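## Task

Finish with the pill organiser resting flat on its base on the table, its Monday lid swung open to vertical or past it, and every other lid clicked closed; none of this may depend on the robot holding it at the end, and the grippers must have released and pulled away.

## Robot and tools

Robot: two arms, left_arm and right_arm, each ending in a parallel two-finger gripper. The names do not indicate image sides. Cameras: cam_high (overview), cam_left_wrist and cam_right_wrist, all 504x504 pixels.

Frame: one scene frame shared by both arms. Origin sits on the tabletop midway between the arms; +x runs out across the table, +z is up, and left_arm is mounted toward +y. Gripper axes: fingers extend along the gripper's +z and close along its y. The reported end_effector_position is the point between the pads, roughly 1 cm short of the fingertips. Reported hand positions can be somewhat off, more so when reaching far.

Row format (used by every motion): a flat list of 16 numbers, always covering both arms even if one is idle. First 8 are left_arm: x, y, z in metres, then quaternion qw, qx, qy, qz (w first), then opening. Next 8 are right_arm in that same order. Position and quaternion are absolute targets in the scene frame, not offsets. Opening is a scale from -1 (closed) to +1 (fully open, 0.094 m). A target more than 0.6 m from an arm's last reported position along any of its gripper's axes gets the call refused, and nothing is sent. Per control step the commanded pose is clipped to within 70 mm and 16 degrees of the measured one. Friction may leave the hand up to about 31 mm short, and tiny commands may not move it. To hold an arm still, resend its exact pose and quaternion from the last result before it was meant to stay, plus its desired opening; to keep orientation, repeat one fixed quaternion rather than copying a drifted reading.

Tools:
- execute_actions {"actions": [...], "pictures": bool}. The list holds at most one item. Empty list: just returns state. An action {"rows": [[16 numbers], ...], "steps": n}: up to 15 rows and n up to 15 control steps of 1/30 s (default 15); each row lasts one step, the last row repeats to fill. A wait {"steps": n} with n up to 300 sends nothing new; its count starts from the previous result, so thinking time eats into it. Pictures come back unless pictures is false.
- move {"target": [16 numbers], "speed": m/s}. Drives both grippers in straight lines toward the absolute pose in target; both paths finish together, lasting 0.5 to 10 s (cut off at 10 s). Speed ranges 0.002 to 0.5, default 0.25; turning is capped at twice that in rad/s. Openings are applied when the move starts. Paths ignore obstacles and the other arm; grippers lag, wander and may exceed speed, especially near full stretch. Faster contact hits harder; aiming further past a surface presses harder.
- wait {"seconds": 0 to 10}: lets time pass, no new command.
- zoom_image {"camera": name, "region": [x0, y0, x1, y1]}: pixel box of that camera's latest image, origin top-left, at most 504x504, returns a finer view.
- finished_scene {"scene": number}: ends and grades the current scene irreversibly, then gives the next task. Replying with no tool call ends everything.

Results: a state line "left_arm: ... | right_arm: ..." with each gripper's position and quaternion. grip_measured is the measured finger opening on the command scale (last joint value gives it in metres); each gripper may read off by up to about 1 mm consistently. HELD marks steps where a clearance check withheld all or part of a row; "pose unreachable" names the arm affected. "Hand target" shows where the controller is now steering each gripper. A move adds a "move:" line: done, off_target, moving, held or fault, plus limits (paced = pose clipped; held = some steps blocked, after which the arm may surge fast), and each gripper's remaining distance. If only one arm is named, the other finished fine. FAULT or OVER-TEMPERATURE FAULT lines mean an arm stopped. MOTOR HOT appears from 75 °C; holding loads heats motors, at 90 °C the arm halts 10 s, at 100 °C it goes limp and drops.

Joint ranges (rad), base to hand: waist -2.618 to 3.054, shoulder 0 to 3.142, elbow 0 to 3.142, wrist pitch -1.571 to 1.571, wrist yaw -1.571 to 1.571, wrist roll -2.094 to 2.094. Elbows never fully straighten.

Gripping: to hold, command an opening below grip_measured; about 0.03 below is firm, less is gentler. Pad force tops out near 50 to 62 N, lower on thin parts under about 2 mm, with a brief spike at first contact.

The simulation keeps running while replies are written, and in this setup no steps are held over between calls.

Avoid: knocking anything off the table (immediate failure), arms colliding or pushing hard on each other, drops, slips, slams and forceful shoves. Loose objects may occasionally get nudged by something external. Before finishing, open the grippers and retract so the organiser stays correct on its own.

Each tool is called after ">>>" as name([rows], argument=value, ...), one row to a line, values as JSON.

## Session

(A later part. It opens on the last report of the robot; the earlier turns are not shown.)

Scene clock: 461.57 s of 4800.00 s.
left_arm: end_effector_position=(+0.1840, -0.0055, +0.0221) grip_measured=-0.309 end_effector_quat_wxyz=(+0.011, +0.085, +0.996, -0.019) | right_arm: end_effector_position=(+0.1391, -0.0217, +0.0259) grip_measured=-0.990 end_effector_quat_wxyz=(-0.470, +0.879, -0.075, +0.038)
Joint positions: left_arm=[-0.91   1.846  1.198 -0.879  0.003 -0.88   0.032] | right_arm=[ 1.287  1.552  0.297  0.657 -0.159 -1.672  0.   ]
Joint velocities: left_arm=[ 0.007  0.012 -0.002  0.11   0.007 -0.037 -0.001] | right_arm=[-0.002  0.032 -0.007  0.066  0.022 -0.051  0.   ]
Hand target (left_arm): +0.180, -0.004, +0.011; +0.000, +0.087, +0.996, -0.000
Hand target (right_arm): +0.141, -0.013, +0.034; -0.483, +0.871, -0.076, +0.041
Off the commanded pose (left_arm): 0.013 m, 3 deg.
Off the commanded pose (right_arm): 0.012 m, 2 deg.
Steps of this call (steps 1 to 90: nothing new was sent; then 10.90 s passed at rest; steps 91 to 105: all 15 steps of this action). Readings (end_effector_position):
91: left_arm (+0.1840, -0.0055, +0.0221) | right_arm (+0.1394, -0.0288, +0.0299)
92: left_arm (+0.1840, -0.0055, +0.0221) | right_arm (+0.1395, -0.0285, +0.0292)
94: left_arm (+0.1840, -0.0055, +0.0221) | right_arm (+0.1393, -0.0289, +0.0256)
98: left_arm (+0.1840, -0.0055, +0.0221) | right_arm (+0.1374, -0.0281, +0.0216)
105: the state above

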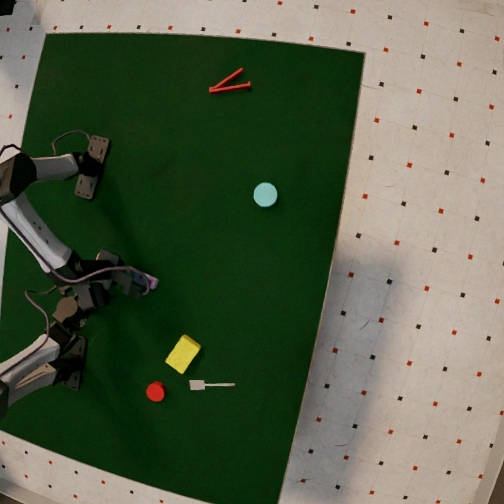

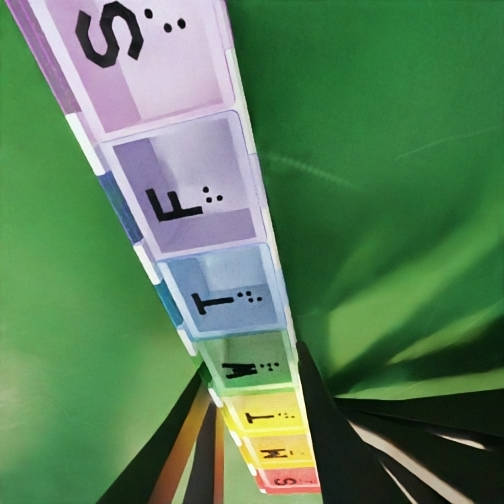

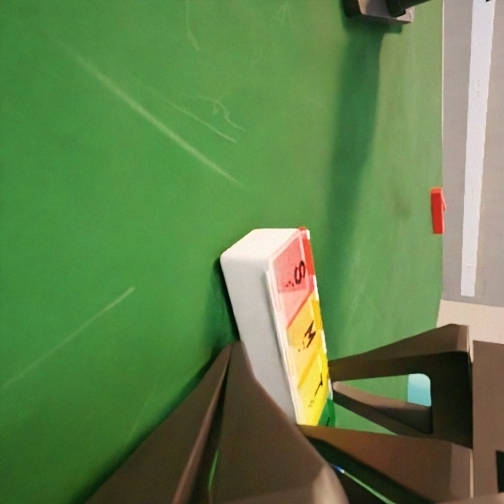

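>>> execute_actions([
  {"rows":[[0.180,-0.002,0.008,0,0.087,0.996,0,-0.42,0.141,-0.012,0.034,-0.483,0.872,-0.076,0.042,-1],[0.180,-0.002,0.008,0,0.087,0.996,0,-0.42,0.141,-0.011,0.035,-0.483,0.872,-0.076,0.042,-1],[0.180,-0.002,0.008,0,0.087,0.996,0,-0.42,0.141,-0.010,0.036,-0.483,0.872,-0.076,0.042,-1],[0.180,-0.002,0.008,0,0.087,0.996,0,-0.42,0.141,-0.009,0.037,-0.483,0.872,-0.076,0.042,-1],[0.180,-0.002,0.008,0,0.087,0.996,0,-0.42,0.141,-0.008,0.038,-0.483,0.872,-0.076,0.042,-1],[0.180,-0.002,0.008,0,0.087,0.996,0,-0.42,0.141,-0.007,0.039,-0.483,0.872,-0.076,0.042,-1],[0.180,-0.002,0.008,0,0.087,0.996,0,-0.42,0.141,-0.006,0.040,-0.483,0.872,-0.076,0.042,-1],[0.180,-0.002,0.008,0,0.087,0.996,0,-0.42,0.141,-0.006,0.041,-0.483,0.872,-0.076,0.042,-1],[0.180,-0.002,0.008,0,0.087,0.996,0,-0.42,0.141,-0.006,0.042,-0.483,0.872,-0.076,0.042,-1]],"steps":15},
])

>>> zoom_image(camera="cam_right_wrist", region=[150, 200, 330, 420])

Scene clock: 480.83 s of 4800.00 s.
left_arm: end_effector_position=(+0.1840, -0.0047, +0.0220) grip_measured=-0.309 end_effector_quat_wxyz=(+0.012, +0.085, +0.996, -0.017) | right_arm: end_effector_position=(+0.1397, -0.0154, +0.0304) grip_measured=-0.990 end_effector_quat_wxyz=(-0.469, +0.879, -0.076, +0.038)
Joint positions: left_arm=[-0.91   1.846  1.198 -0.882 -0.    -0.88   0.032] | right_arm=[ 1.296  1.548  0.327  0.624 -0.15  -1.667  0.   ]
Joint velocities: left_arm=[-0.012  0.012  0.007  0.007 -0.037 -0.051  0.001] | right_arm=[ 0.002 -0.002 -0.002 -0.037  0.037  0.066 -0.   ]
Hand target (left_arm): +0.180, -0.002, +0.009; -0.000, +0.087, +0.996, -0.000
Hand target (right_arm): +0.141, -0.007, +0.043; -0.483, +0.871, -0.076, +0.041
Off the commanded pose (left_arm): 0.015 m, 2 deg.
Off the commanded pose (right_arm): 0.015 m, 2 deg.
Steps of this call (steps 1 to 90: nothing new was sent; then 15.77 s passed at rest; steps 91 to 105: all 15 steps of this action). Readings (end_effector_position):
91: left_arm (+0.1840, -0.0055, +0.0221) | right_arm (+0.1392, -0.0218, +0.0256)
92: left_arm (+0.1840, -0.0055, +0.0221) | right_arm (+0.1393, -0.0218, +0.0256)
94: left_arm (+0.1840, -0.0055, +0.0221) | right_arm (+0.1396, -0.0209, +0.0264)
98: left_arm (+0.1840, -0.0048, +0.0220) | right_arm (+0.1397, -0.0155, +0.0305)
105: the state above

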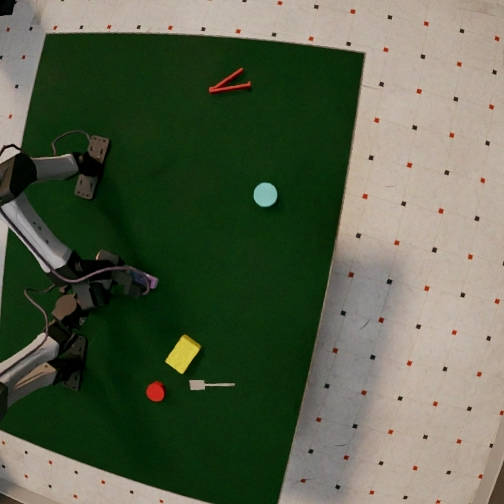

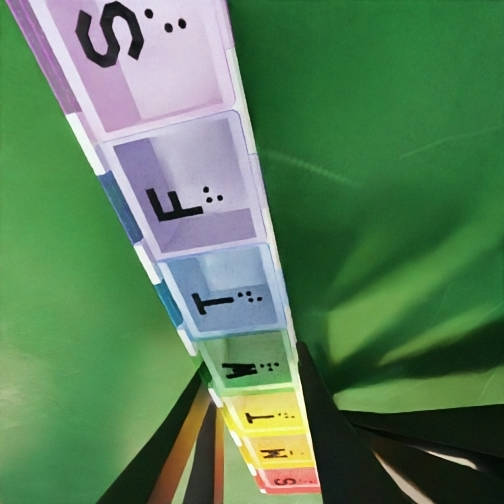

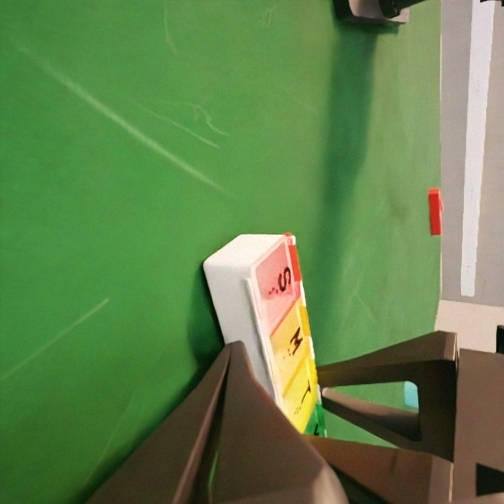

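Region (150, 200, 330, 420) of cam_right_wrist's 504x504 image, scaled by 2.291, with more detail than that image has; it fills the left 412 columns of this view, and the rest is white.

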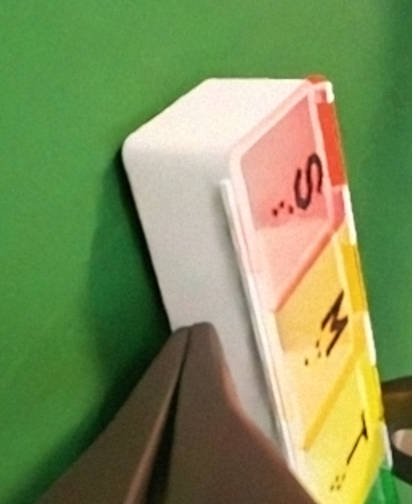

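>>> execute_actions([
  {"rows":[[0.180,-0.002,0.008,0,0.087,0.996,0,-0.42,0.143,-0.008,0.042,-0.483,0.872,-0.076,0.042,-1],[0.180,-0.002,0.008,0,0.087,0.996,0,-0.42,0.144,-0.008,0.042,-0.483,0.872,-0.076,0.042,-1],[0.180,-0.002,0.008,0,0.087,0.996,0,-0.42,0.145,-0.008,0.043,-0.483,0.872,-0.076,0.042,-1],[0.180,-0.002,0.008,0,0.087,0.996,0,-0.42,0.146,-0.008,0.044,-0.483,0.872,-0.076,0.042,-1],[0.180,-0.002,0.008,0,0.087,0.996,0,-0.42,0.146,-0.008,0.045,-0.483,0.872,-0.076,0.042,-1],[0.180,-0.002,0.008,0,0.087,0.996,0,-0.42,0.146,-0.008,0.046,-0.483,0.872,-0.076,0.042,-1],[0.180,-0.002,0.008,0,0.087,0.996,0,-0.42,0.146,-0.007,0.047,-0.483,0.872,-0.076,0.042,-1],[0.180,-0.002,0.008,0,0.087,0.996,0,-0.42,0.146,-0.007,0.048,-0.483,0.872,-0.076,0.042,-1],[0.180,-0.002,0.008,0,0.087,0.996,0,-0.42,0.146,-0.006,0.049,-0.483,0.872,-0.076,0.042,-1],[0.180,-0.002,0.008,0,0.087,0.996,0,-0.42,0.146,-0.006,0.050,-0.483,0.872,-0.076,0.042,-1]],"steps":15},
])

>>> zoom_image(camera="cam_right_wrist", region=[150, 200, 330, 420])

Scene clock: 495.37 s of 4800.00 s.
left_arm: end_effector_position=(+0.1840, -0.0045, +0.0220) grip_measured=-0.309 end_effector_quat_wxyz=(+0.012, +0.085, +0.996, -0.016) | right_arm: end_effector_position=(+0.1413, -0.0152, +0.0364) grip_measured=-0.990 end_effector_quat_wxyz=(-0.466, +0.880, -0.079, +0.038)
Joint positions: left_arm=[-0.91   1.846  1.198 -0.883 -0.001 -0.88   0.032] | right_arm=[ 1.291  1.513  0.345  0.562 -0.151 -1.666  0.   ]
Joint velocities: left_arm=[ 0.007 -0.002  0.012  0.095 -0.051  0.051 -0.   ] | right_arm=[-0.017 -0.017  0.007 -0.066 -0.051  0.037 -0.001]
Hand target (left_arm): +0.180, -0.002, +0.009; -0.000, +0.087, +0.996, +0.000
Hand target (right_arm): +0.146, -0.007, +0.051; -0.483, +0.872, -0.076, +0.042
Off the commanded pose (left_arm): 0.015 m, 2 deg.
Off the commanded pose (right_arm): 0.017 m, 2 deg.
Steps of this call (steps 1 to 90: nothing new was sent; then 11.03 s passed at rest; steps 91 to 105: all 15 steps of this action). Readings (end_effector_position):
91: left_arm (+0.1840, -0.0047, +0.0220) | right_arm (+0.1395, -0.0154, +0.0303)
92: left_arm (+0.1840, -0.0047, +0.0220) | right_arm (+0.1395, -0.0154, +0.0303)
94: left_arm (+0.1840, -0.0047, +0.0220) | right_arm (+0.1397, -0.0157, +0.0307)
98: left_arm (+0.1840, -0.0047, +0.0220) | right_arm (+0.1412, -0.0155, +0.0346)
105: the state above

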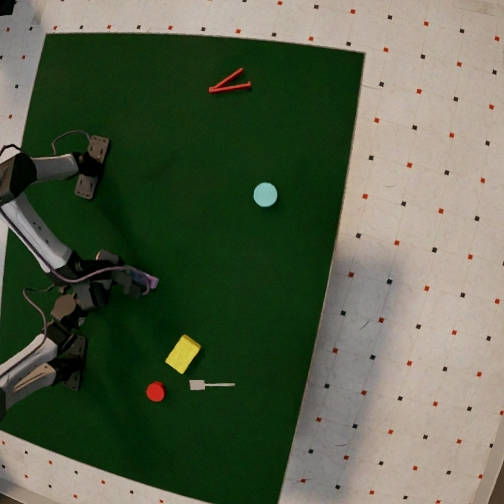

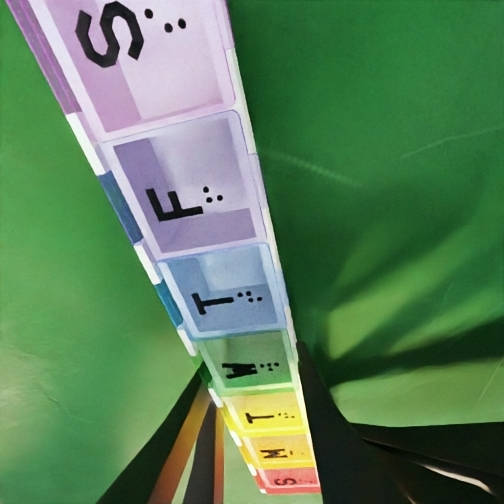

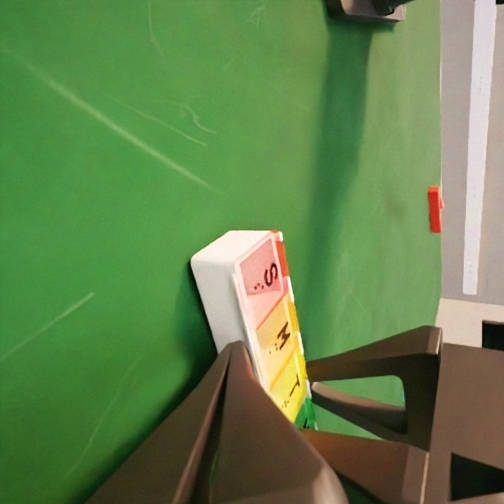

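Region (150, 200, 330, 420) of cam_right_wrist's 504x504 image, scaled by 2.291, with more detail than that image has; it fills the left 412 columns of this view, and the rest is white.

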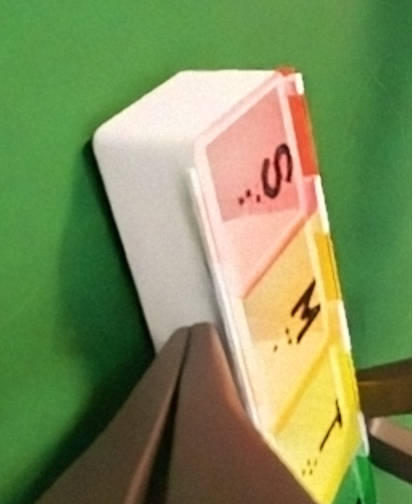

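>>> execute_actions([
  {"rows":[[0.180,0.002,0.006,0,0.087,0.996,0,-0.42,0.146,-0.005,0.052,-0.483,0.872,-0.076,0.042,-1],[0.180,0.002,0.006,0,0.087,0.996,0,-0.42,0.146,-0.004,0.054,-0.483,0.872,-0.076,0.042,-1],[0.180,0.002,0.006,0,0.087,0.996,0,-0.42,0.146,-0.003,0.056,-0.483,0.872,-0.076,0.042,-1],[0.180,0.002,0.006,0,0.087,0.996,0,-0.42,0.146,-0.002,0.058,-0.483,0.872,-0.076,0.042,-1],[0.180,0.002,0.006,0,0.087,0.996,0,-0.42,0.146,-0.001,0.060,-0.483,0.872,-0.076,0.042,-1],[0.180,0.002,0.006,0,0.087,0.996,0,-0.42,0.146,0.0,0.062,-0.483,0.872,-0.076,0.042,-1],[0.180,0.002,0.006,0,0.087,0.996,0,-0.42,0.146,0.001,0.064,-0.483,0.872,-0.076,0.042,-1],[0.180,0.002,0.006,0,0.087,0.996,0,-0.42,0.146,0.002,0.066,-0.483,0.872,-0.076,0.042,-1]],"steps":15},
])

>>> zoom_image(camera="cam_right_wrist", region=[150, 200, 330, 420])

Scene clock: 505.93 s of 4800.00 s.
left_arm: end_effector_position=(+0.1843, -0.0042, +0.0220) grip_measured=-0.309 end_effector_quat_wxyz=(+0.013, +0.086, +0.996, -0.016) | right_arm: end_effector_position=(+0.1413, -0.0152, +0.0416) grip_measured=-0.990 end_effector_quat_wxyz=(-0.447, +0.890, -0.081, +0.033)
Joint positions: left_arm=[-0.91   1.846  1.198 -0.883 -0.003 -0.878  0.032] | right_arm=[ 1.291  1.468  0.393  0.426 -0.151 -1.666  0.   ]
Joint velocities: left_arm=[ 0.002 -0.007 -0.002  0.037 -0.037  0.007 -0.001] | right_arm=[-0.007 -0.012 -0.002 -0.022 -0.007  0.022  0.001]
Hand target (left_arm): +0.180, +0.002, +0.007; +0.000, +0.087, +0.996, -0.000
Hand target (right_arm): +0.145, -0.000, +0.067; -0.483, +0.871, -0.076, +0.041
Off the commanded pose (left_arm): 0.018 m, 2 deg.
Off the commanded pose (right_arm): 0.030 m, 5 deg.
Steps of this call (steps 1 to 90: nothing new was sent; then 7.07 s passed at rest; steps 91 to 105: all 15 steps of this action). Readings (end_effector_position):
91: left_arm (+0.1840, -0.0045, +0.0220) | right_arm (+0.1414, -0.0152, +0.0366)
92: left_arm (+0.1840, -0.0045, +0.0220) | right_arm (+0.1414, -0.0151, +0.0368)
94: left_arm (+0.1840, -0.0045, +0.0220) | right_arm (+0.1415, -0.0147, +0.0384)
98: left_arm (+0.1841, -0.0044, +0.0220) | right_arm (+0.1414, -0.0150, +0.0403)
105: the state above

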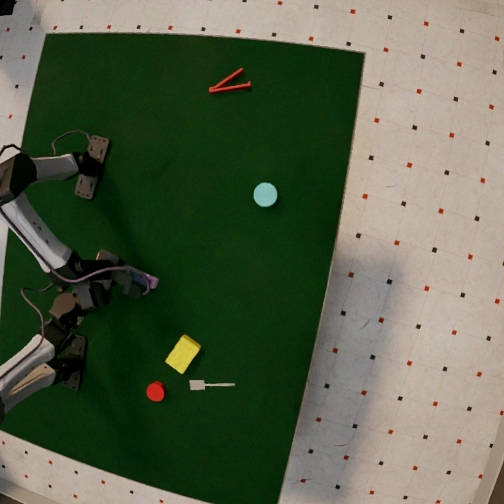

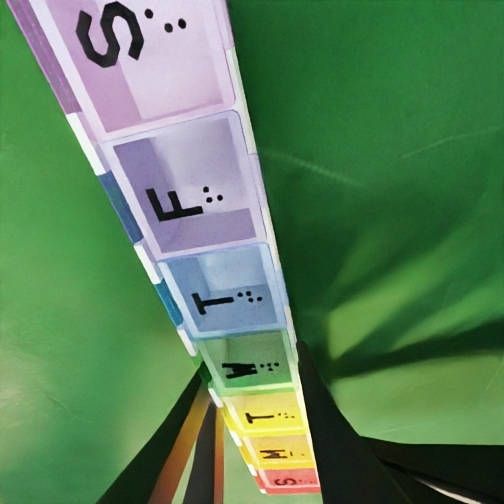

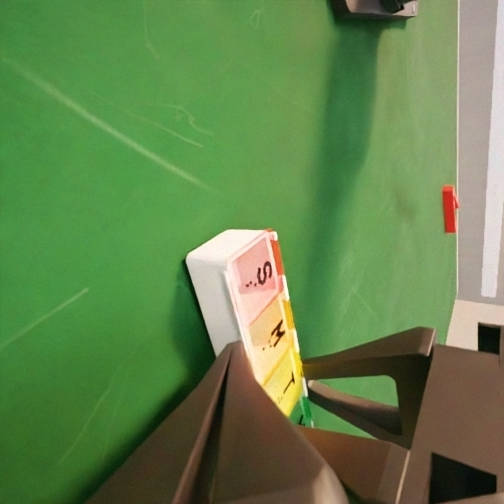

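Region (150, 200, 330, 420) of cam_right_wrist's 504x504 image, scaled by 2.291, with more detail than that image has; it fills the left 412 columns of this view, and the rest is white.

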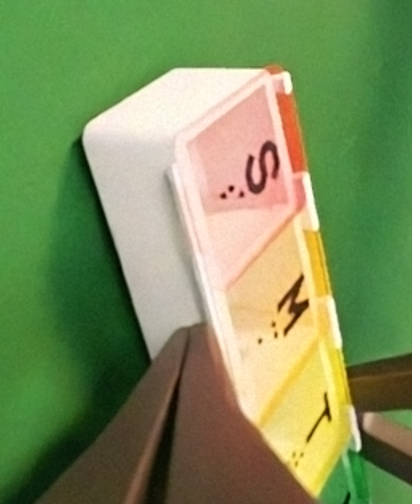

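>>> execute_actions([
  {"rows":[[0.180,0.002,0.004,0,0.087,0.996,0,-0.42,0.146,0.003,0.069,-0.483,0.872,-0.076,0.042,-1],[0.180,0.002,0.004,0,0.087,0.996,0,-0.42,0.146,0.004,0.072,-0.483,0.872,-0.076,0.042,-1],[0.180,0.002,0.004,0,0.087,0.996,0,-0.42,0.146,0.005,0.075,-0.483,0.872,-0.076,0.042,-1],[0.180,0.002,0.004,0,0.087,0.996,0,-0.42,0.146,0.006,0.078,-0.483,0.872,-0.076,0.042,-1],[0.180,0.002,0.004,0,0.087,0.996,0,-0.42,0.146,0.007,0.081,-0.483,0.872,-0.076,0.042,-1],[0.180,0.002,0.004,0,0.087,0.996,0,-0.42,0.146,0.008,0.084,-0.483,0.872,-0.076,0.042,-1],[0.180,0.002,0.004,0,0.087,0.996,0,-0.42,0.146,0.008,0.087,-0.483,0.872,-0.076,0.042,-1],[0.180,0.002,0.004,0,0.087,0.996,0,-0.42,0.146,0.008,0.090,-0.483,0.872,-0.076,0.042,-1]],"steps":15},
])

>>> zoom_image(camera="cam_right_wrist", region=[150, 200, 330, 420])

Scene clock: 518.57 s of 4800.00 s.
left_arm: end_effector_position=(+0.1855, -0.0024, +0.0220) grip_measured=-0.309 end_effector_quat_wxyz=(+0.014, +0.085, +0.996, -0.012) | right_arm: end_effector_position=(+0.1399, -0.0124, +0.0608) grip_measured=-0.990 end_effector_quat_wxyz=(-0.440, +0.894, -0.082, +0.028)
Joint positions: left_arm=[-0.907  1.846  1.198 -0.887 -0.009 -0.877  0.032] | right_arm=[ 1.298  1.394  0.458  0.269 -0.151 -1.661  0.   ]
Joint velocities: left_arm=[ 0.007  0.002 -0.012  0.007  0.007 -0.066 -0.001] | right_arm=[-0.007 -0.042  0.007 -0.022 -0.007  0.095  0.001]
Hand target (left_arm): +0.180, +0.003, +0.005; -0.000, +0.087, +0.996, +0.000
Hand target (right_arm): +0.145, +0.005, +0.092; -0.483, +0.871, -0.076, +0.041
Off the commanded pose (left_arm): 0.019 m, 2 deg.
Off the commanded pose (right_arm): 0.036 m, 6 deg.
Steps of this call (steps 1 to 90: nothing new was sent; then 9.13 s passed at rest; steps 91 to 105: all 15 steps of this action). Readings (end_effector_position):
91: left_arm (+0.1843, -0.0042, +0.0220) | right_arm (+0.1414, -0.0151, +0.0420)
92: left_arm (+0.1843, -0.0042, +0.0220) | right_arm (+0.1414, -0.0151, +0.0426)
94: left_arm (+0.1843, -0.0042, +0.0220) | right_arm (+0.1414, -0.0152, +0.0448)
98: left_arm (+0.1855, -0.0024, +0.0220) | right_arm (+0.1413, -0.0105, +0.0584)
105: the state above

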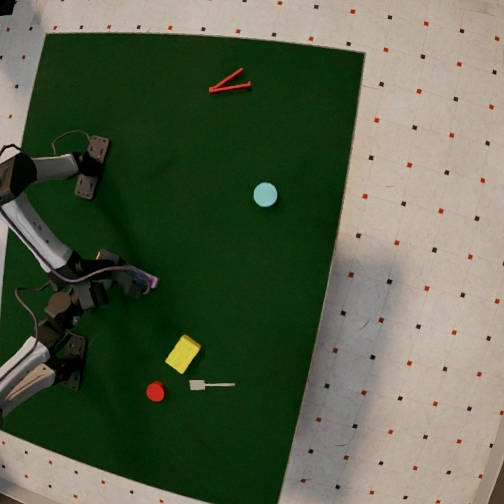

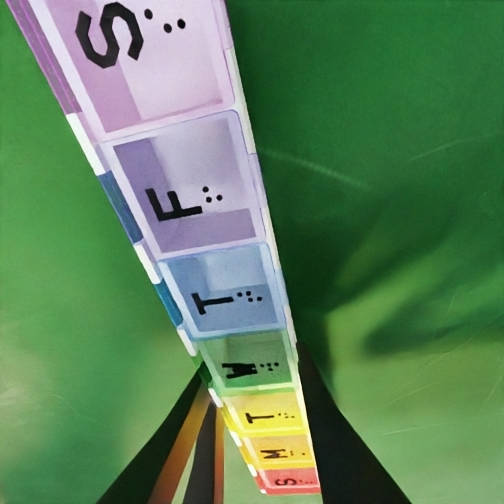

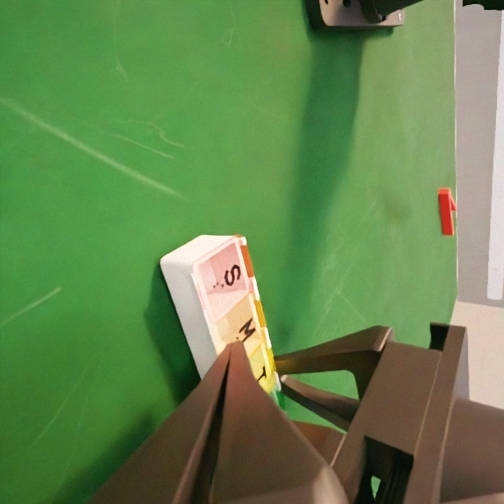

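Region (150, 200, 330, 420) of cam_right_wrist's 504x504 image, scaled by 2.291, with more detail than that image has; it fills the left 412 columns of this view, and the rest is white.

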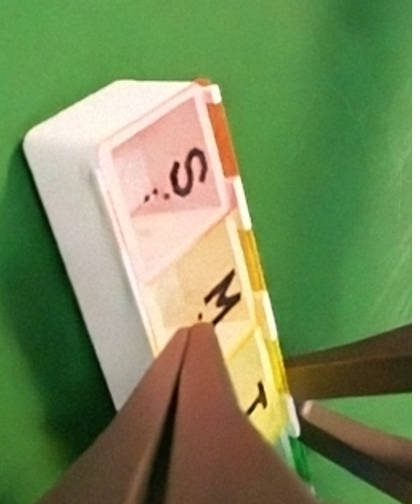

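>>> zoom_image(camera="cam_left_wrist", region=[200, 330, 440, 504])

>>> execute_actions(actions=[])

Region (200, 330, 440, 504) of cam_left_wrist's 504x504 image, scaled by 2.100, with more detail than that image has; it fills the top 365 rows of this view, and the rest is white.

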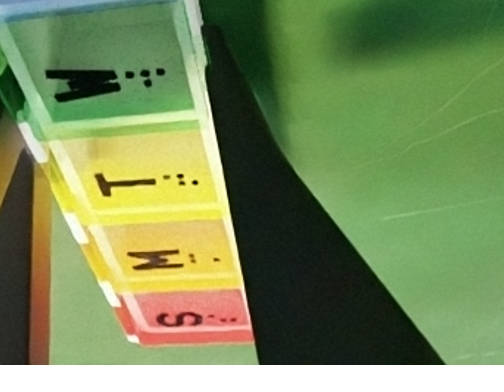

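Scene clock: 529.07 s of 4800.00 s.
left_arm: end_effector_position=(+0.1855, -0.0024, +0.0220) grip_measured=-0.309 end_effector_quat_wxyz=(+0.014, +0.085, +0.996, -0.012) | right_arm: end_effector_position=(+0.1399, -0.0125, +0.0608) grip_measured=-0.990 end_effector_quat_wxyz=(-0.439, +0.894, -0.082, +0.028)
Joint positions: left_arm=[-0.907  1.846  1.198 -0.887 -0.009 -0.877  0.032] | right_arm=[ 1.298  1.394  0.46   0.264 -0.151 -1.661  0.   ]
Joint velocities: left_arm=[ 0.022  0.012 -0.017 -0.037  0.007  0.051  0.   ] | right_arm=[-0.002 -0.012 -0.002 -0.007 -0.007 -0.037 -0.   ]
Hand target (left_arm): +0.180, +0.003, +0.005; -0.000, +0.087, +0.996, +0.000
Hand target (right_arm): +0.145, +0.005, +0.092; -0.483, +0.871, -0.076, +0.041
Off the commanded pose (left_arm): 0.019 m, 2 deg.
Off the commanded pose (right_arm): 0.036 m, 6 deg.
Steps of this call (steps 1 to 90: nothing new was sent; then 7.50 s passed at rest). Readings (end_effector_position):
1: left_arm (+0.1855, -0.0024, +0.0220) | right_arm (+0.1399, -0.0124, +0.0608)
2: left_arm (+0.1855, -0.0024, +0.0220) | right_arm (+0.1399, -0.0125, +0.0607)
4: left_arm (+0.1855, -0.0024, +0.0220) | right_arm (+0.1398, -0.0125, +0.0608)
8: left_arm (+0.1855, -0.0024, +0.0220) | right_arm (+0.1399, -0.0125, +0.0608)
90: the state above

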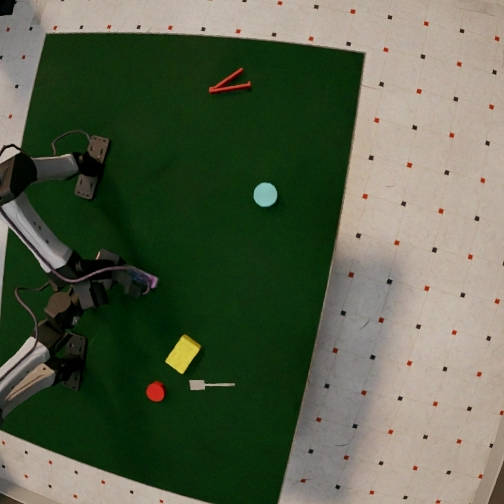

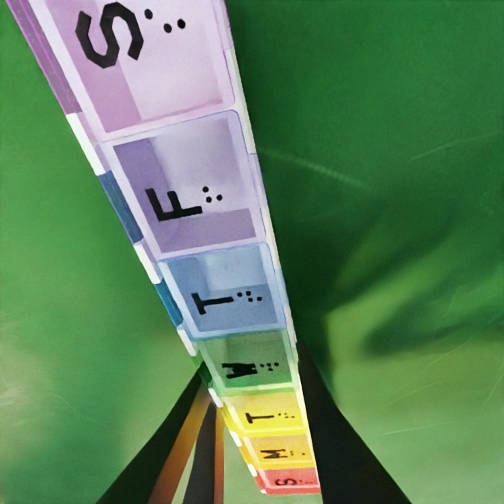

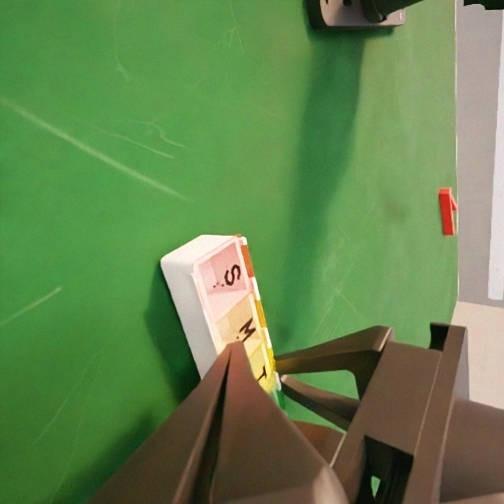

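>>> move(target=[0.182,-0.002,0.010,0,0.087,0.996,0,-0.42,0.140,-0.045,0.056,-0.483,0.872,-0.076,0.042,-1], speed=0.06)

>>> zoom_image(camera="cam_right_wrist", region=[170, 190, 330, 380])

Scene clock: 536.77 s of 4800.00 s.
left_arm: end_effector_position=(+0.1856, -0.0024, +0.0220) grip_measured=-0.309 end_effector_quat_wxyz=(+0.014, +0.085, +0.996, -0.012) | right_arm: end_effector_position=(+0.1387, -0.0443, +0.0520) grip_measured=-0.990 end_effector_quat_wxyz=(-0.472, +0.877, -0.080, +0.038)
Joint positions: left_arm=[-0.907  1.846  1.198 -0.887 -0.009 -0.877  0.032] | right_arm=[ 1.251  1.298  0.267  0.435 -0.184 -1.684  0.   ]
Joint velocities: left_arm=[-0.007 -0.007 -0.022  0.022 -0.037  0.007 -0.001] | right_arm=[-0.022  0.012  0.002  0.007  0.007 -0.022 -0.   ]
Hand target (left_arm): +0.182, -0.002, +0.011; +0.000, +0.087, +0.996, -0.000
Hand target (right_arm): +0.140, -0.045, +0.056; -0.482, +0.872, -0.076, +0.042
Off the commanded pose (left_arm): 0.013 m, 2 deg.
Off the commanded pose (right_arm): 0.004 m, 2 deg.
After step 90, 3.30 s passed at rest.
move: off_target (left_arm)

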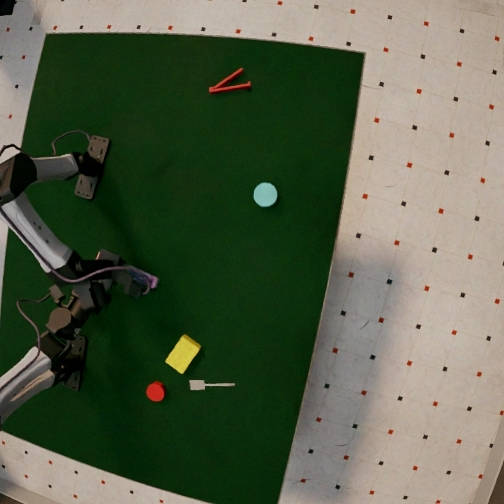

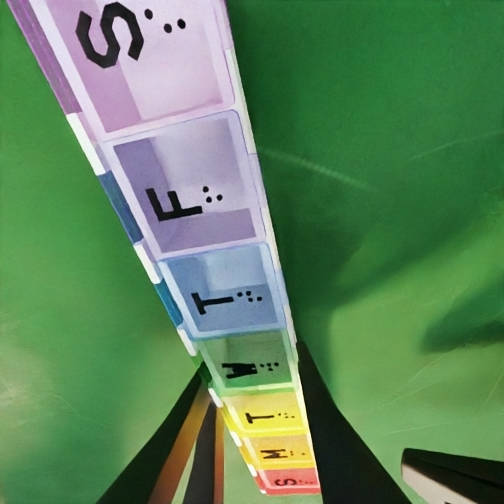

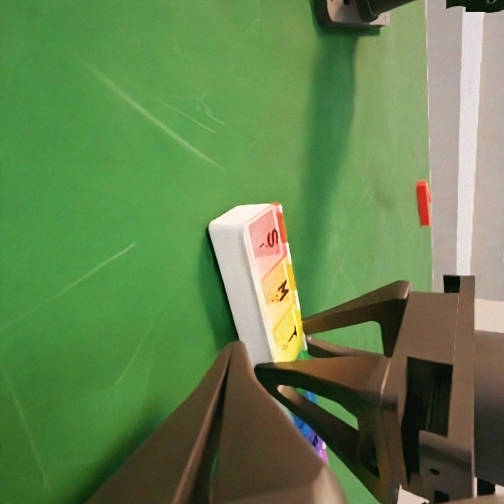

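Region (170, 190, 330, 380) of cam_right_wrist's 504x504 image, scaled by 2.653, with more detail than that image has; it fills the left 424 columns of this view, and the rest is white.

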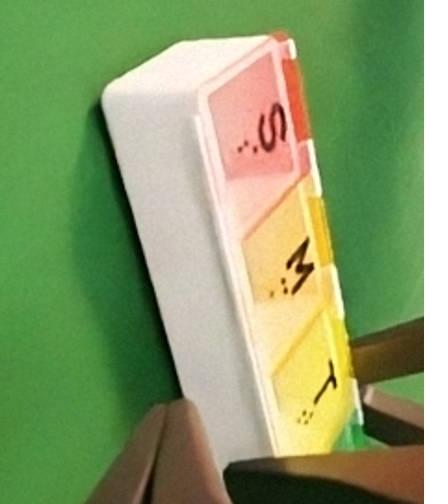

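>>> move(target=[0.182,-0.002,0.010,0,0.087,0.996,0,-0.42,0.146,-0.035,0.036,-0.586,0.806,-0.070,0.051,-1], speed=0.04)

Scene clock: 557.20 s of 4800.00 s.
left_arm: end_effector_position=(+0.1856, -0.0024, +0.0220) grip_measured=-0.309 end_effector_quat_wxyz=(+0.014, +0.085, +0.996, -0.012) | right_arm: end_effector_position=(+0.1468, -0.0302, +0.0363) grip_measured=-0.990 end_effector_quat_wxyz=(-0.586, +0.806, -0.064, +0.054)
Joint positions: left_arm=[-0.907  1.846  1.198 -0.887 -0.009 -0.877  0.032] | right_arm=[ 1.215  1.887  0.123  1.442 -0.245 -1.663  0.   ]
Joint velocities: left_arm=[-0.007 -0.007  0.007 -0.051  0.007 -0.037 -0.   ] | right_arm=[-0.007 -0.002 -0.007 -0.037  0.081 -0.051  0.   ]
Hand target (left_arm): +0.182, -0.002, +0.011; +0.000, +0.087, +0.996, -0.000
Hand target (right_arm): +0.146, -0.036, +0.035; -0.586, +0.806, -0.070, +0.050
Off the commanded pose (left_arm): 0.013 m, 2 deg.
Off the commanded pose (right_arm): 0.005 m, 1 deg.
After step 90, 13.50 s passed at rest.
move: off_target (left_arm)

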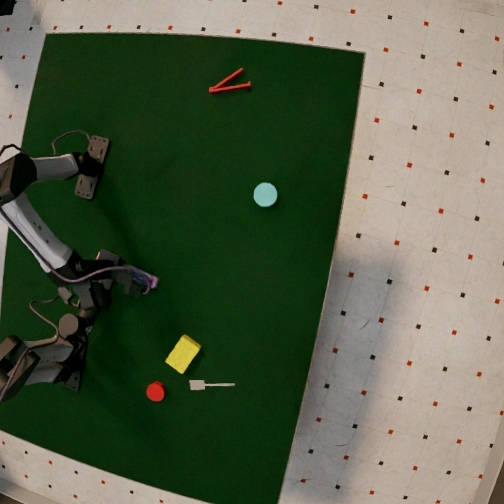

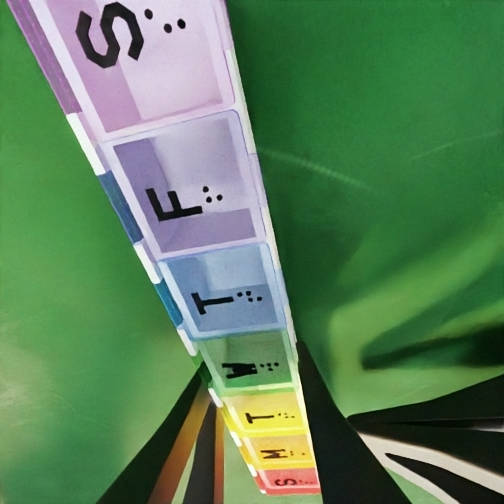

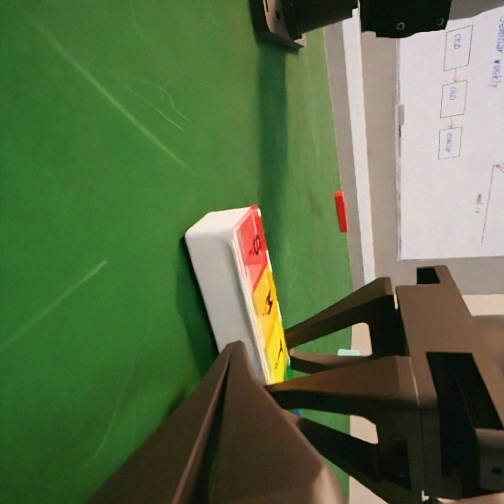

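>>> execute_actions(actions=[])

Scene clock: 580.17 s of 4800.00 s.
left_arm: end_effector_position=(+0.1856, -0.0024, +0.0220) grip_measured=-0.309 end_effector_quat_wxyz=(+0.014, +0.085, +0.996, -0.012) | right_arm: end_effector_position=(+0.1468, -0.0300, +0.0367) grip_measured=-0.990 end_effector_quat_wxyz=(-0.587, +0.805, -0.064, +0.054)
Joint positions: left_arm=[-0.907  1.846  1.198 -0.887 -0.009 -0.877  0.032] | right_arm=[ 1.215  1.887  0.123  1.445 -0.245 -1.663  0.   ]
Joint velocities: left_arm=[-0.012 -0.007 -0.007  0.007  0.037  0.022 -0.001] | right_arm=[-0.007  0.002 -0.027 -0.037  0.051 -0.022  0.   ]
Hand target (left_arm): +0.182, -0.002, +0.011; +0.000, +0.087, +0.996, -0.000
Hand target (right_arm): +0.146, -0.036, +0.034; -0.585, +0.806, -0.070, +0.050
Off the commanded pose (left_arm): 0.013 m, 2 deg.
Off the commanded pose (right_arm): 0.005 m, 1 deg.
Steps of this call (steps 1 to 90: nothing new was sent; then 19.97 s passed at rest). Readings (end_effector_position):
1: left_arm (+0.1856, -0.0024, +0.0220) | right_arm (+0.1468, -0.0301, +0.0364)
2: left_arm (+0.1856, -0.0024, +0.0220) | right_arm (+0.1468, -0.0301, +0.0364)
4: left_arm (+0.1856, -0.0024, +0.0220) | right_arm (+0.1468, -0.0301, +0.0365)
8: left_arm (+0.1856, -0.0024, +0.0220) | right_arm (+0.1468, -0.0300, +0.0367)
90: the state above

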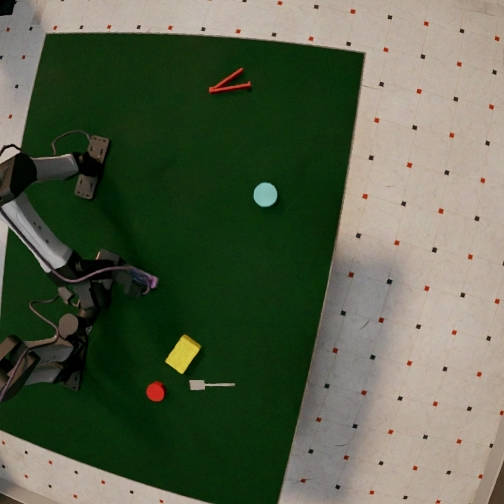

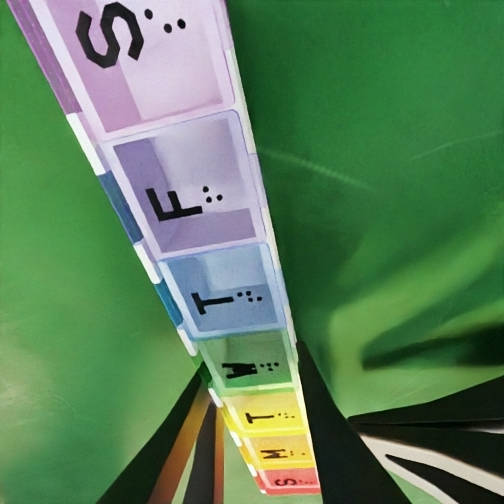

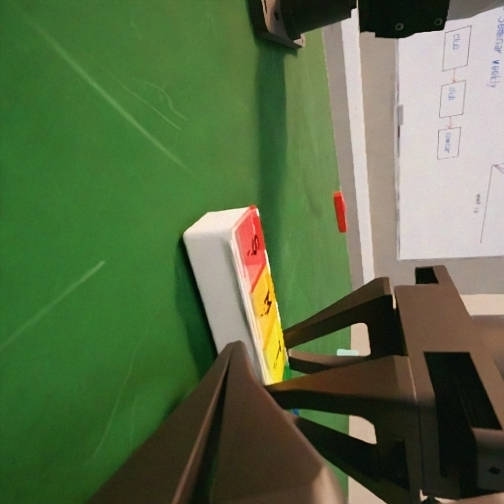

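>>> move(target=[0.186,0.0,0.045,0,0.087,0.996,0,-0.42, 0.146,-0.07,0.05,-0.586,0.806,-0.070,0.051,-1], speed=0.1)

>>> move(target=[0.27,0.05,0.045,0,0.087,0.996,0,-0.42, 0.20,-0.05,0.06,-0.586,0.806,-0.070,0.051,-1], speed=0.1)

>>> move(target=[0.27,0.05,0.010,0,0.087,0.996,0,-0.42, 0.23,-0.01,0.05,-0.586,0.806,-0.070,0.051,-1], speed=0.06)

Scene clock: 591.40 s of 4800.00 s.
left_arm: end_effector_position=(+0.1838, +0.0001, +0.0392) grip_measured=-0.309 end_effector_quat_wxyz=(+0.002, +0.088, +0.996, +0.004) | right_arm: end_effector_position=(+0.1500, -0.0596, +0.0538) grip_measured=-0.990 end_effector_quat_wxyz=(-0.588, +0.804, -0.068, +0.050)
Joint positions: left_arm=[-0.907  1.846  1.272 -1.001 -0.008 -0.871  0.032] | right_arm=[ 1.118  1.643  0.032  1.284 -0.339 -1.684  0.   ]
Joint velocities: left_arm=[-0.002  0.022 -0.007 -0.007 -0.022 -0.007  0.001] | right_arm=[-0.012 -0.1    0.002 -0.095 -0.037 -0.081  0.001]
Hand target (left_arm): +0.186, +0.000, +0.045; -0.000, +0.087, +0.996, -0.000
Hand target (right_arm): +0.148, -0.066, +0.049; -0.579, +0.811, -0.066, +0.048
Off the commanded pose (left_arm): 0.006 m, 0 deg.
Off the commanded pose (right_arm): 0.012 m, 0 deg.
joint sent to its limit (right arm) — the command would take joint 3 (elbow) past its lower limit, so that joint was sent only as far as its limit.
After step 90, 7.10 s passed at rest.
move: off_target (right_arm)

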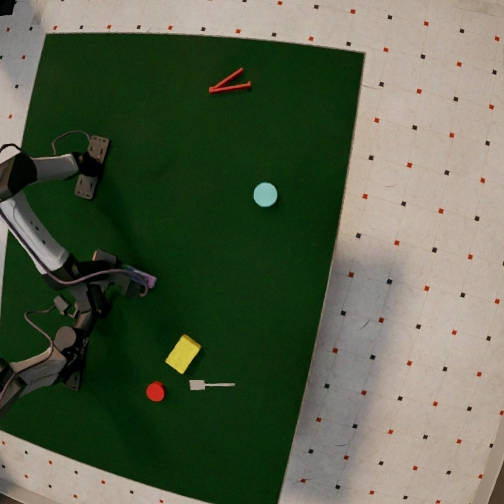

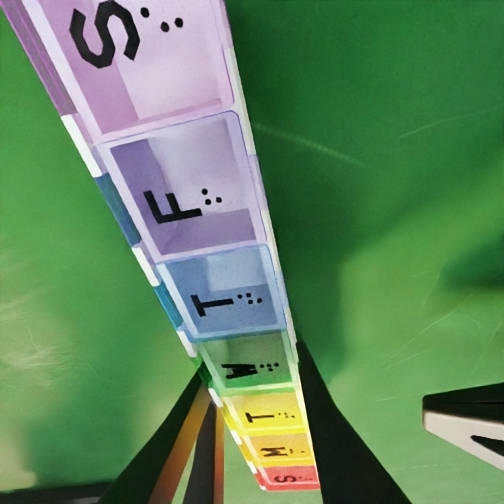

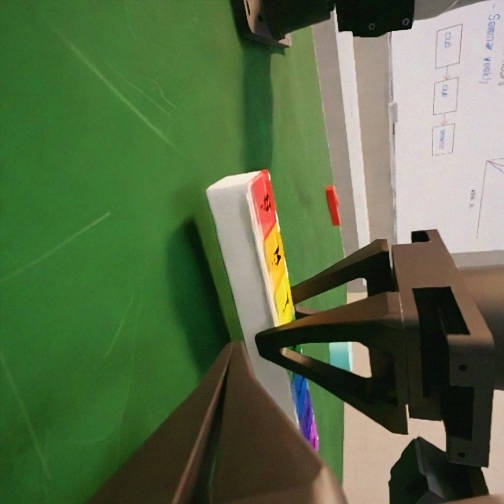

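Scene clock: 592.93 s of 4800.00 s.
left_arm: end_effector_position=(+0.2692, +0.0473, +0.0537) grip_measured=-0.309 end_effector_quat_wxyz=(+0.018, +0.086, +0.996, -0.013) | right_arm: end_effector_position=(+0.1961, -0.0546, +0.0561) grip_measured=-0.990 end_effector_quat_wxyz=(-0.580, +0.810, -0.073, +0.049)
Joint positions: left_arm=[-0.618  1.846  1.331 -1.012 -0.002 -0.587  0.032] | right_arm=[ 0.927  1.642  0.167  1.097 -0.51  -1.756  0.   ]
Joint velocities: left_arm=[-0.002 -0.002  0.007 -0.066 -0.022 -0.007 -0.001] | right_arm=[-0.002 -0.017 -0.022 -0.007  0.007 -0.007  0.001]
Hand target (left_arm): +0.268, +0.049, +0.045; -0.000, +0.087, +0.996, -0.003
Hand target (right_arm): +0.201, -0.051, +0.060; -0.584, +0.807, -0.068, +0.054
Off the commanded pose (left_arm): 0.009 m, 3 deg.
Off the commanded pose (right_arm): 0.007 m, 1 deg.
move: off_target (left_arm)

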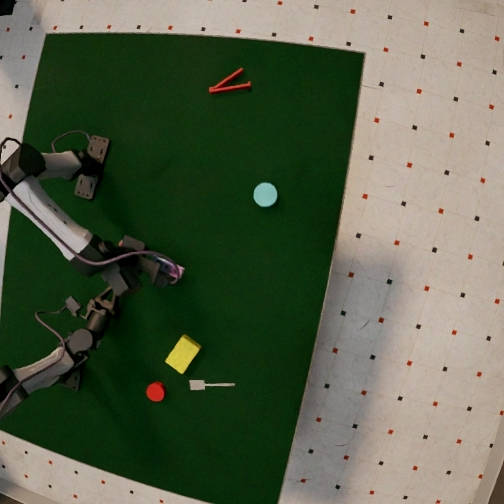

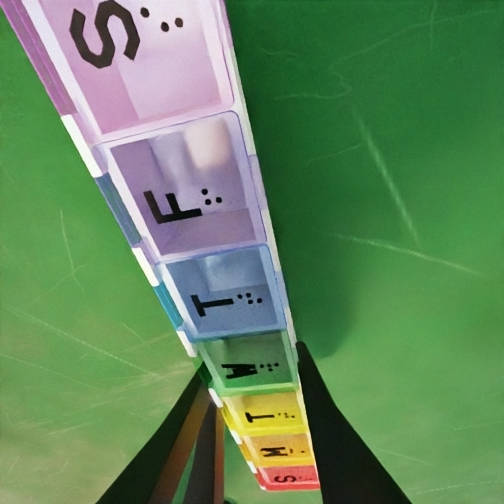

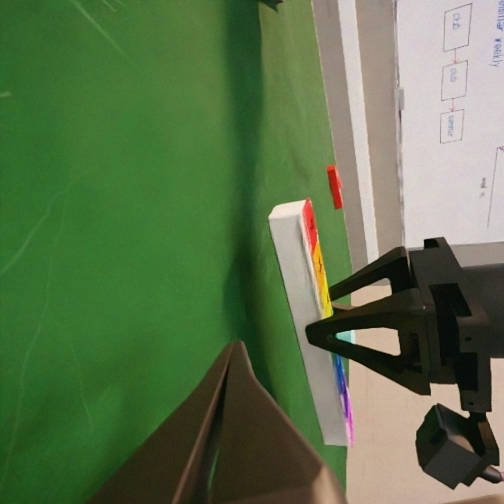

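Scene clock: 594.20 s of 4800.00 s.
left_arm: end_effector_position=(+0.2717, +0.0449, +0.0243) grip_measured=-0.309 end_effector_quat_wxyz=(+0.012, +0.087, +0.996, -0.008) | right_arm: end_effector_position=(+0.2285, -0.0174, +0.0458) grip_measured=-0.990 end_effector_quat_wxyz=(-0.578, +0.811, -0.074, +0.048)
Joint positions: left_arm=[-0.618  1.907  1.291 -0.925 -0.002 -0.584  0.032] | right_arm=[ 0.927  1.838  0.358  1.097 -0.51  -1.756  0.   ]
Joint velocities: left_arm=[-0.017 -0.007 -0.007  0.022 -0.007 -0.007  0.   ] | right_arm=[-0.002 -0.007  0.007 -0.007 -0.022 -0.007  0.   ]
Hand target (left_arm): +0.270, +0.050, +0.011; -0.000, +0.087, +0.996, -0.000
Hand target (right_arm): +0.230, -0.011, +0.051; -0.586, +0.806, -0.070, +0.051
Off the commanded pose (left_arm): 0.015 m, 2 deg.
Off the commanded pose (right_arm): 0.009 m, 1 deg.
move: off_target (left_arm)

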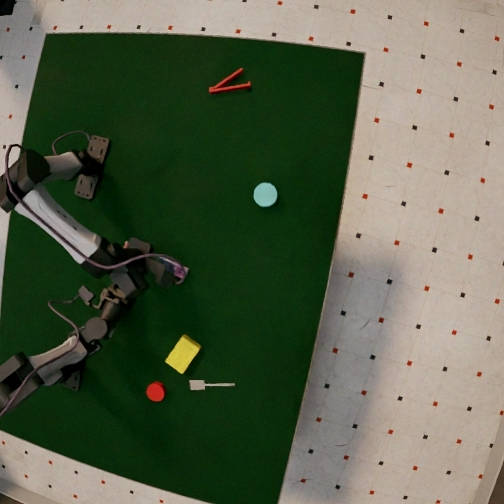

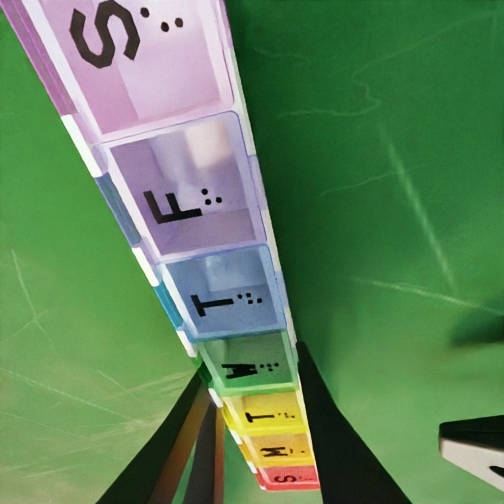

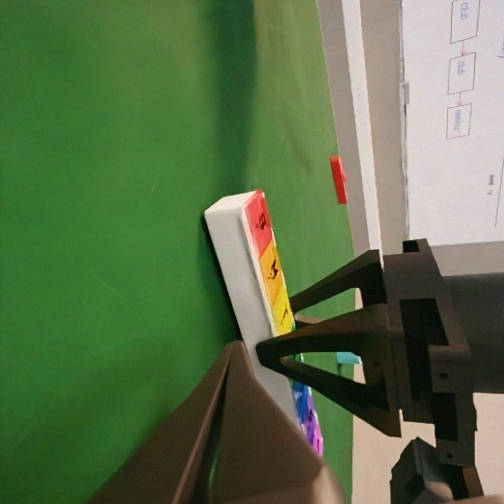

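>>> execute_actions([
  {"rows":[[0.27,0.05,0.010,0,0.087,0.996,0,-0.42,0.230,-0.008,0.046,-0.586,0.806,-0.070,0.051,-1],[0.27,0.05,0.010,0,0.087,0.996,0,-0.42,0.230,-0.005,0.044,-0.586,0.806,-0.070,0.051,-1],[0.27,0.05,0.010,0,0.087,0.996,0,-0.42,0.230,-0.002,0.042,-0.586,0.806,-0.070,0.051,-1],[0.27,0.05,0.010,0,0.087,0.996,0,-0.42,0.230,0.001,0.040,-0.586,0.806,-0.070,0.051,-1],[0.27,0.05,0.010,0,0.087,0.996,0,-0.42,0.230,0.004,0.038,-0.586,0.806,-0.070,0.051,-1],[0.27,0.05,0.010,0,0.087,0.996,0,-0.42,0.230,0.007,0.037,-0.586,0.806,-0.070,0.051,-1],[0.27,0.05,0.010,0,0.087,0.996,0,-0.42,0.230,0.010,0.036,-0.586,0.806,-0.070,0.051,-1],[0.27,0.05,0.010,0,0.087,0.996,0,-0.42,0.230,0.013,0.035,-0.586,0.806,-0.070,0.051,-1],[0.27,0.05,0.010,0,0.087,0.996,0,-0.42,0.230,0.016,0.035,-0.586,0.806,-0.070,0.051,-1],[0.27,0.05,0.010,0,0.087,0.996,0,-0.42,0.230,0.019,0.035,-0.586,0.806,-0.070,0.051,-1],[0.27,0.05,0.010,0,0.087,0.996,0,-0.42,0.230,0.022,0.035,-0.586,0.806,-0.070,0.051,-1]],"steps":15},
])

Scene clock: 611.57 s of 4800.00 s.
left_arm: end_effector_position=(+0.2723, +0.0444, +0.0243) grip_measured=-0.309 end_effector_quat_wxyz=(+0.013, +0.087, +0.996, -0.009) | right_arm: end_effector_position=(+0.2268, +0.0175, +0.0358) grip_measured=-0.990 end_effector_quat_wxyz=(-0.585, +0.807, -0.063, +0.048)
Joint positions: left_arm=[-0.618  1.907  1.291 -0.922 -0.002 -0.584  0.032] | right_arm=[ 1.008  1.977  0.461  1.165 -0.452 -1.734  0.   ]
Joint velocities: left_arm=[-0.002 -0.007  0.002 -0.037  0.022  0.022 -0.   ] | right_arm=[ 0.007  0.017  0.022  0.022  0.154  0.007 -0.   ]
Hand target (left_arm): +0.270, +0.050, +0.011; -0.000, +0.087, +0.996, -0.000
Hand target (right_arm): +0.230, +0.022, +0.036; -0.587, +0.805, -0.071, +0.050
Off the commanded pose (left_arm): 0.016 m, 2 deg.
Off the commanded pose (right_arm): 0.006 m, 1 deg.
Steps of this call (steps 1 to 90: nothing new was sent; then 13.87 s passed at rest; steps 91 to 105: all 15 steps of this action). Readings (end_effector_position):
91: left_arm (+0.2721, +0.0445, +0.0243) | right_arm (+0.2283, -0.0172, +0.0452)
92: left_arm (+0.2721, +0.0445, +0.0243) | right_arm (+0.2280, -0.0160, +0.0438)
94: left_arm (+0.2722, +0.0444, +0.0243) | right_arm (+0.2262, -0.0121, +0.0373)
98: left_arm (+0.2722, +0.0444, +0.0243) | right_arm (+0.2255, +0.0010, +0.0342)
105: the state above

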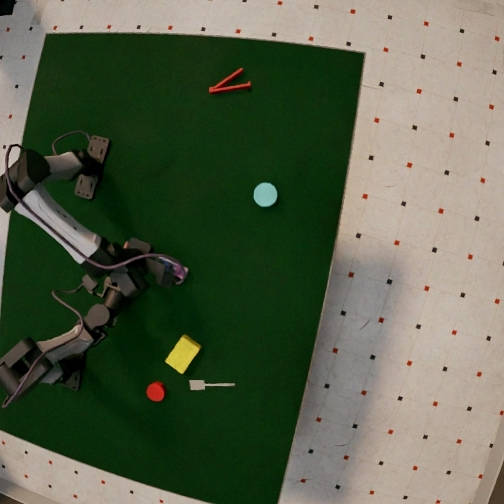

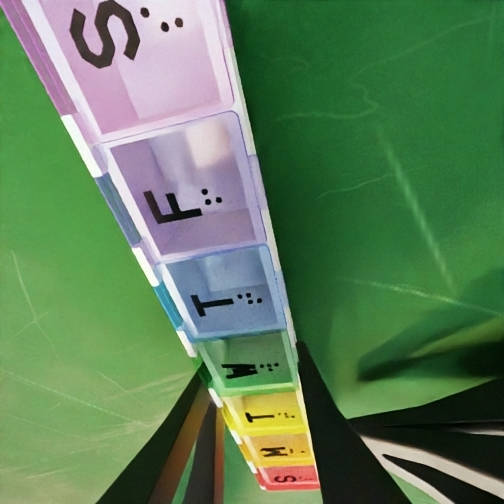

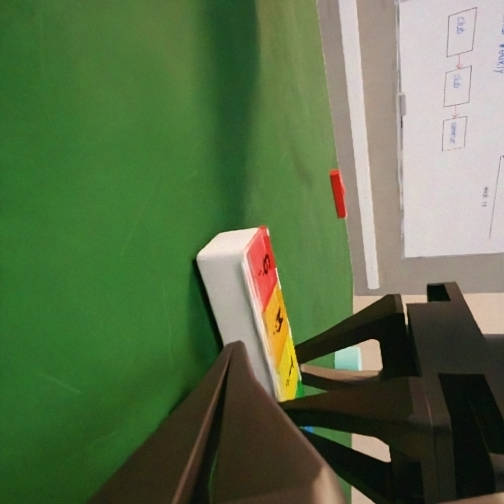

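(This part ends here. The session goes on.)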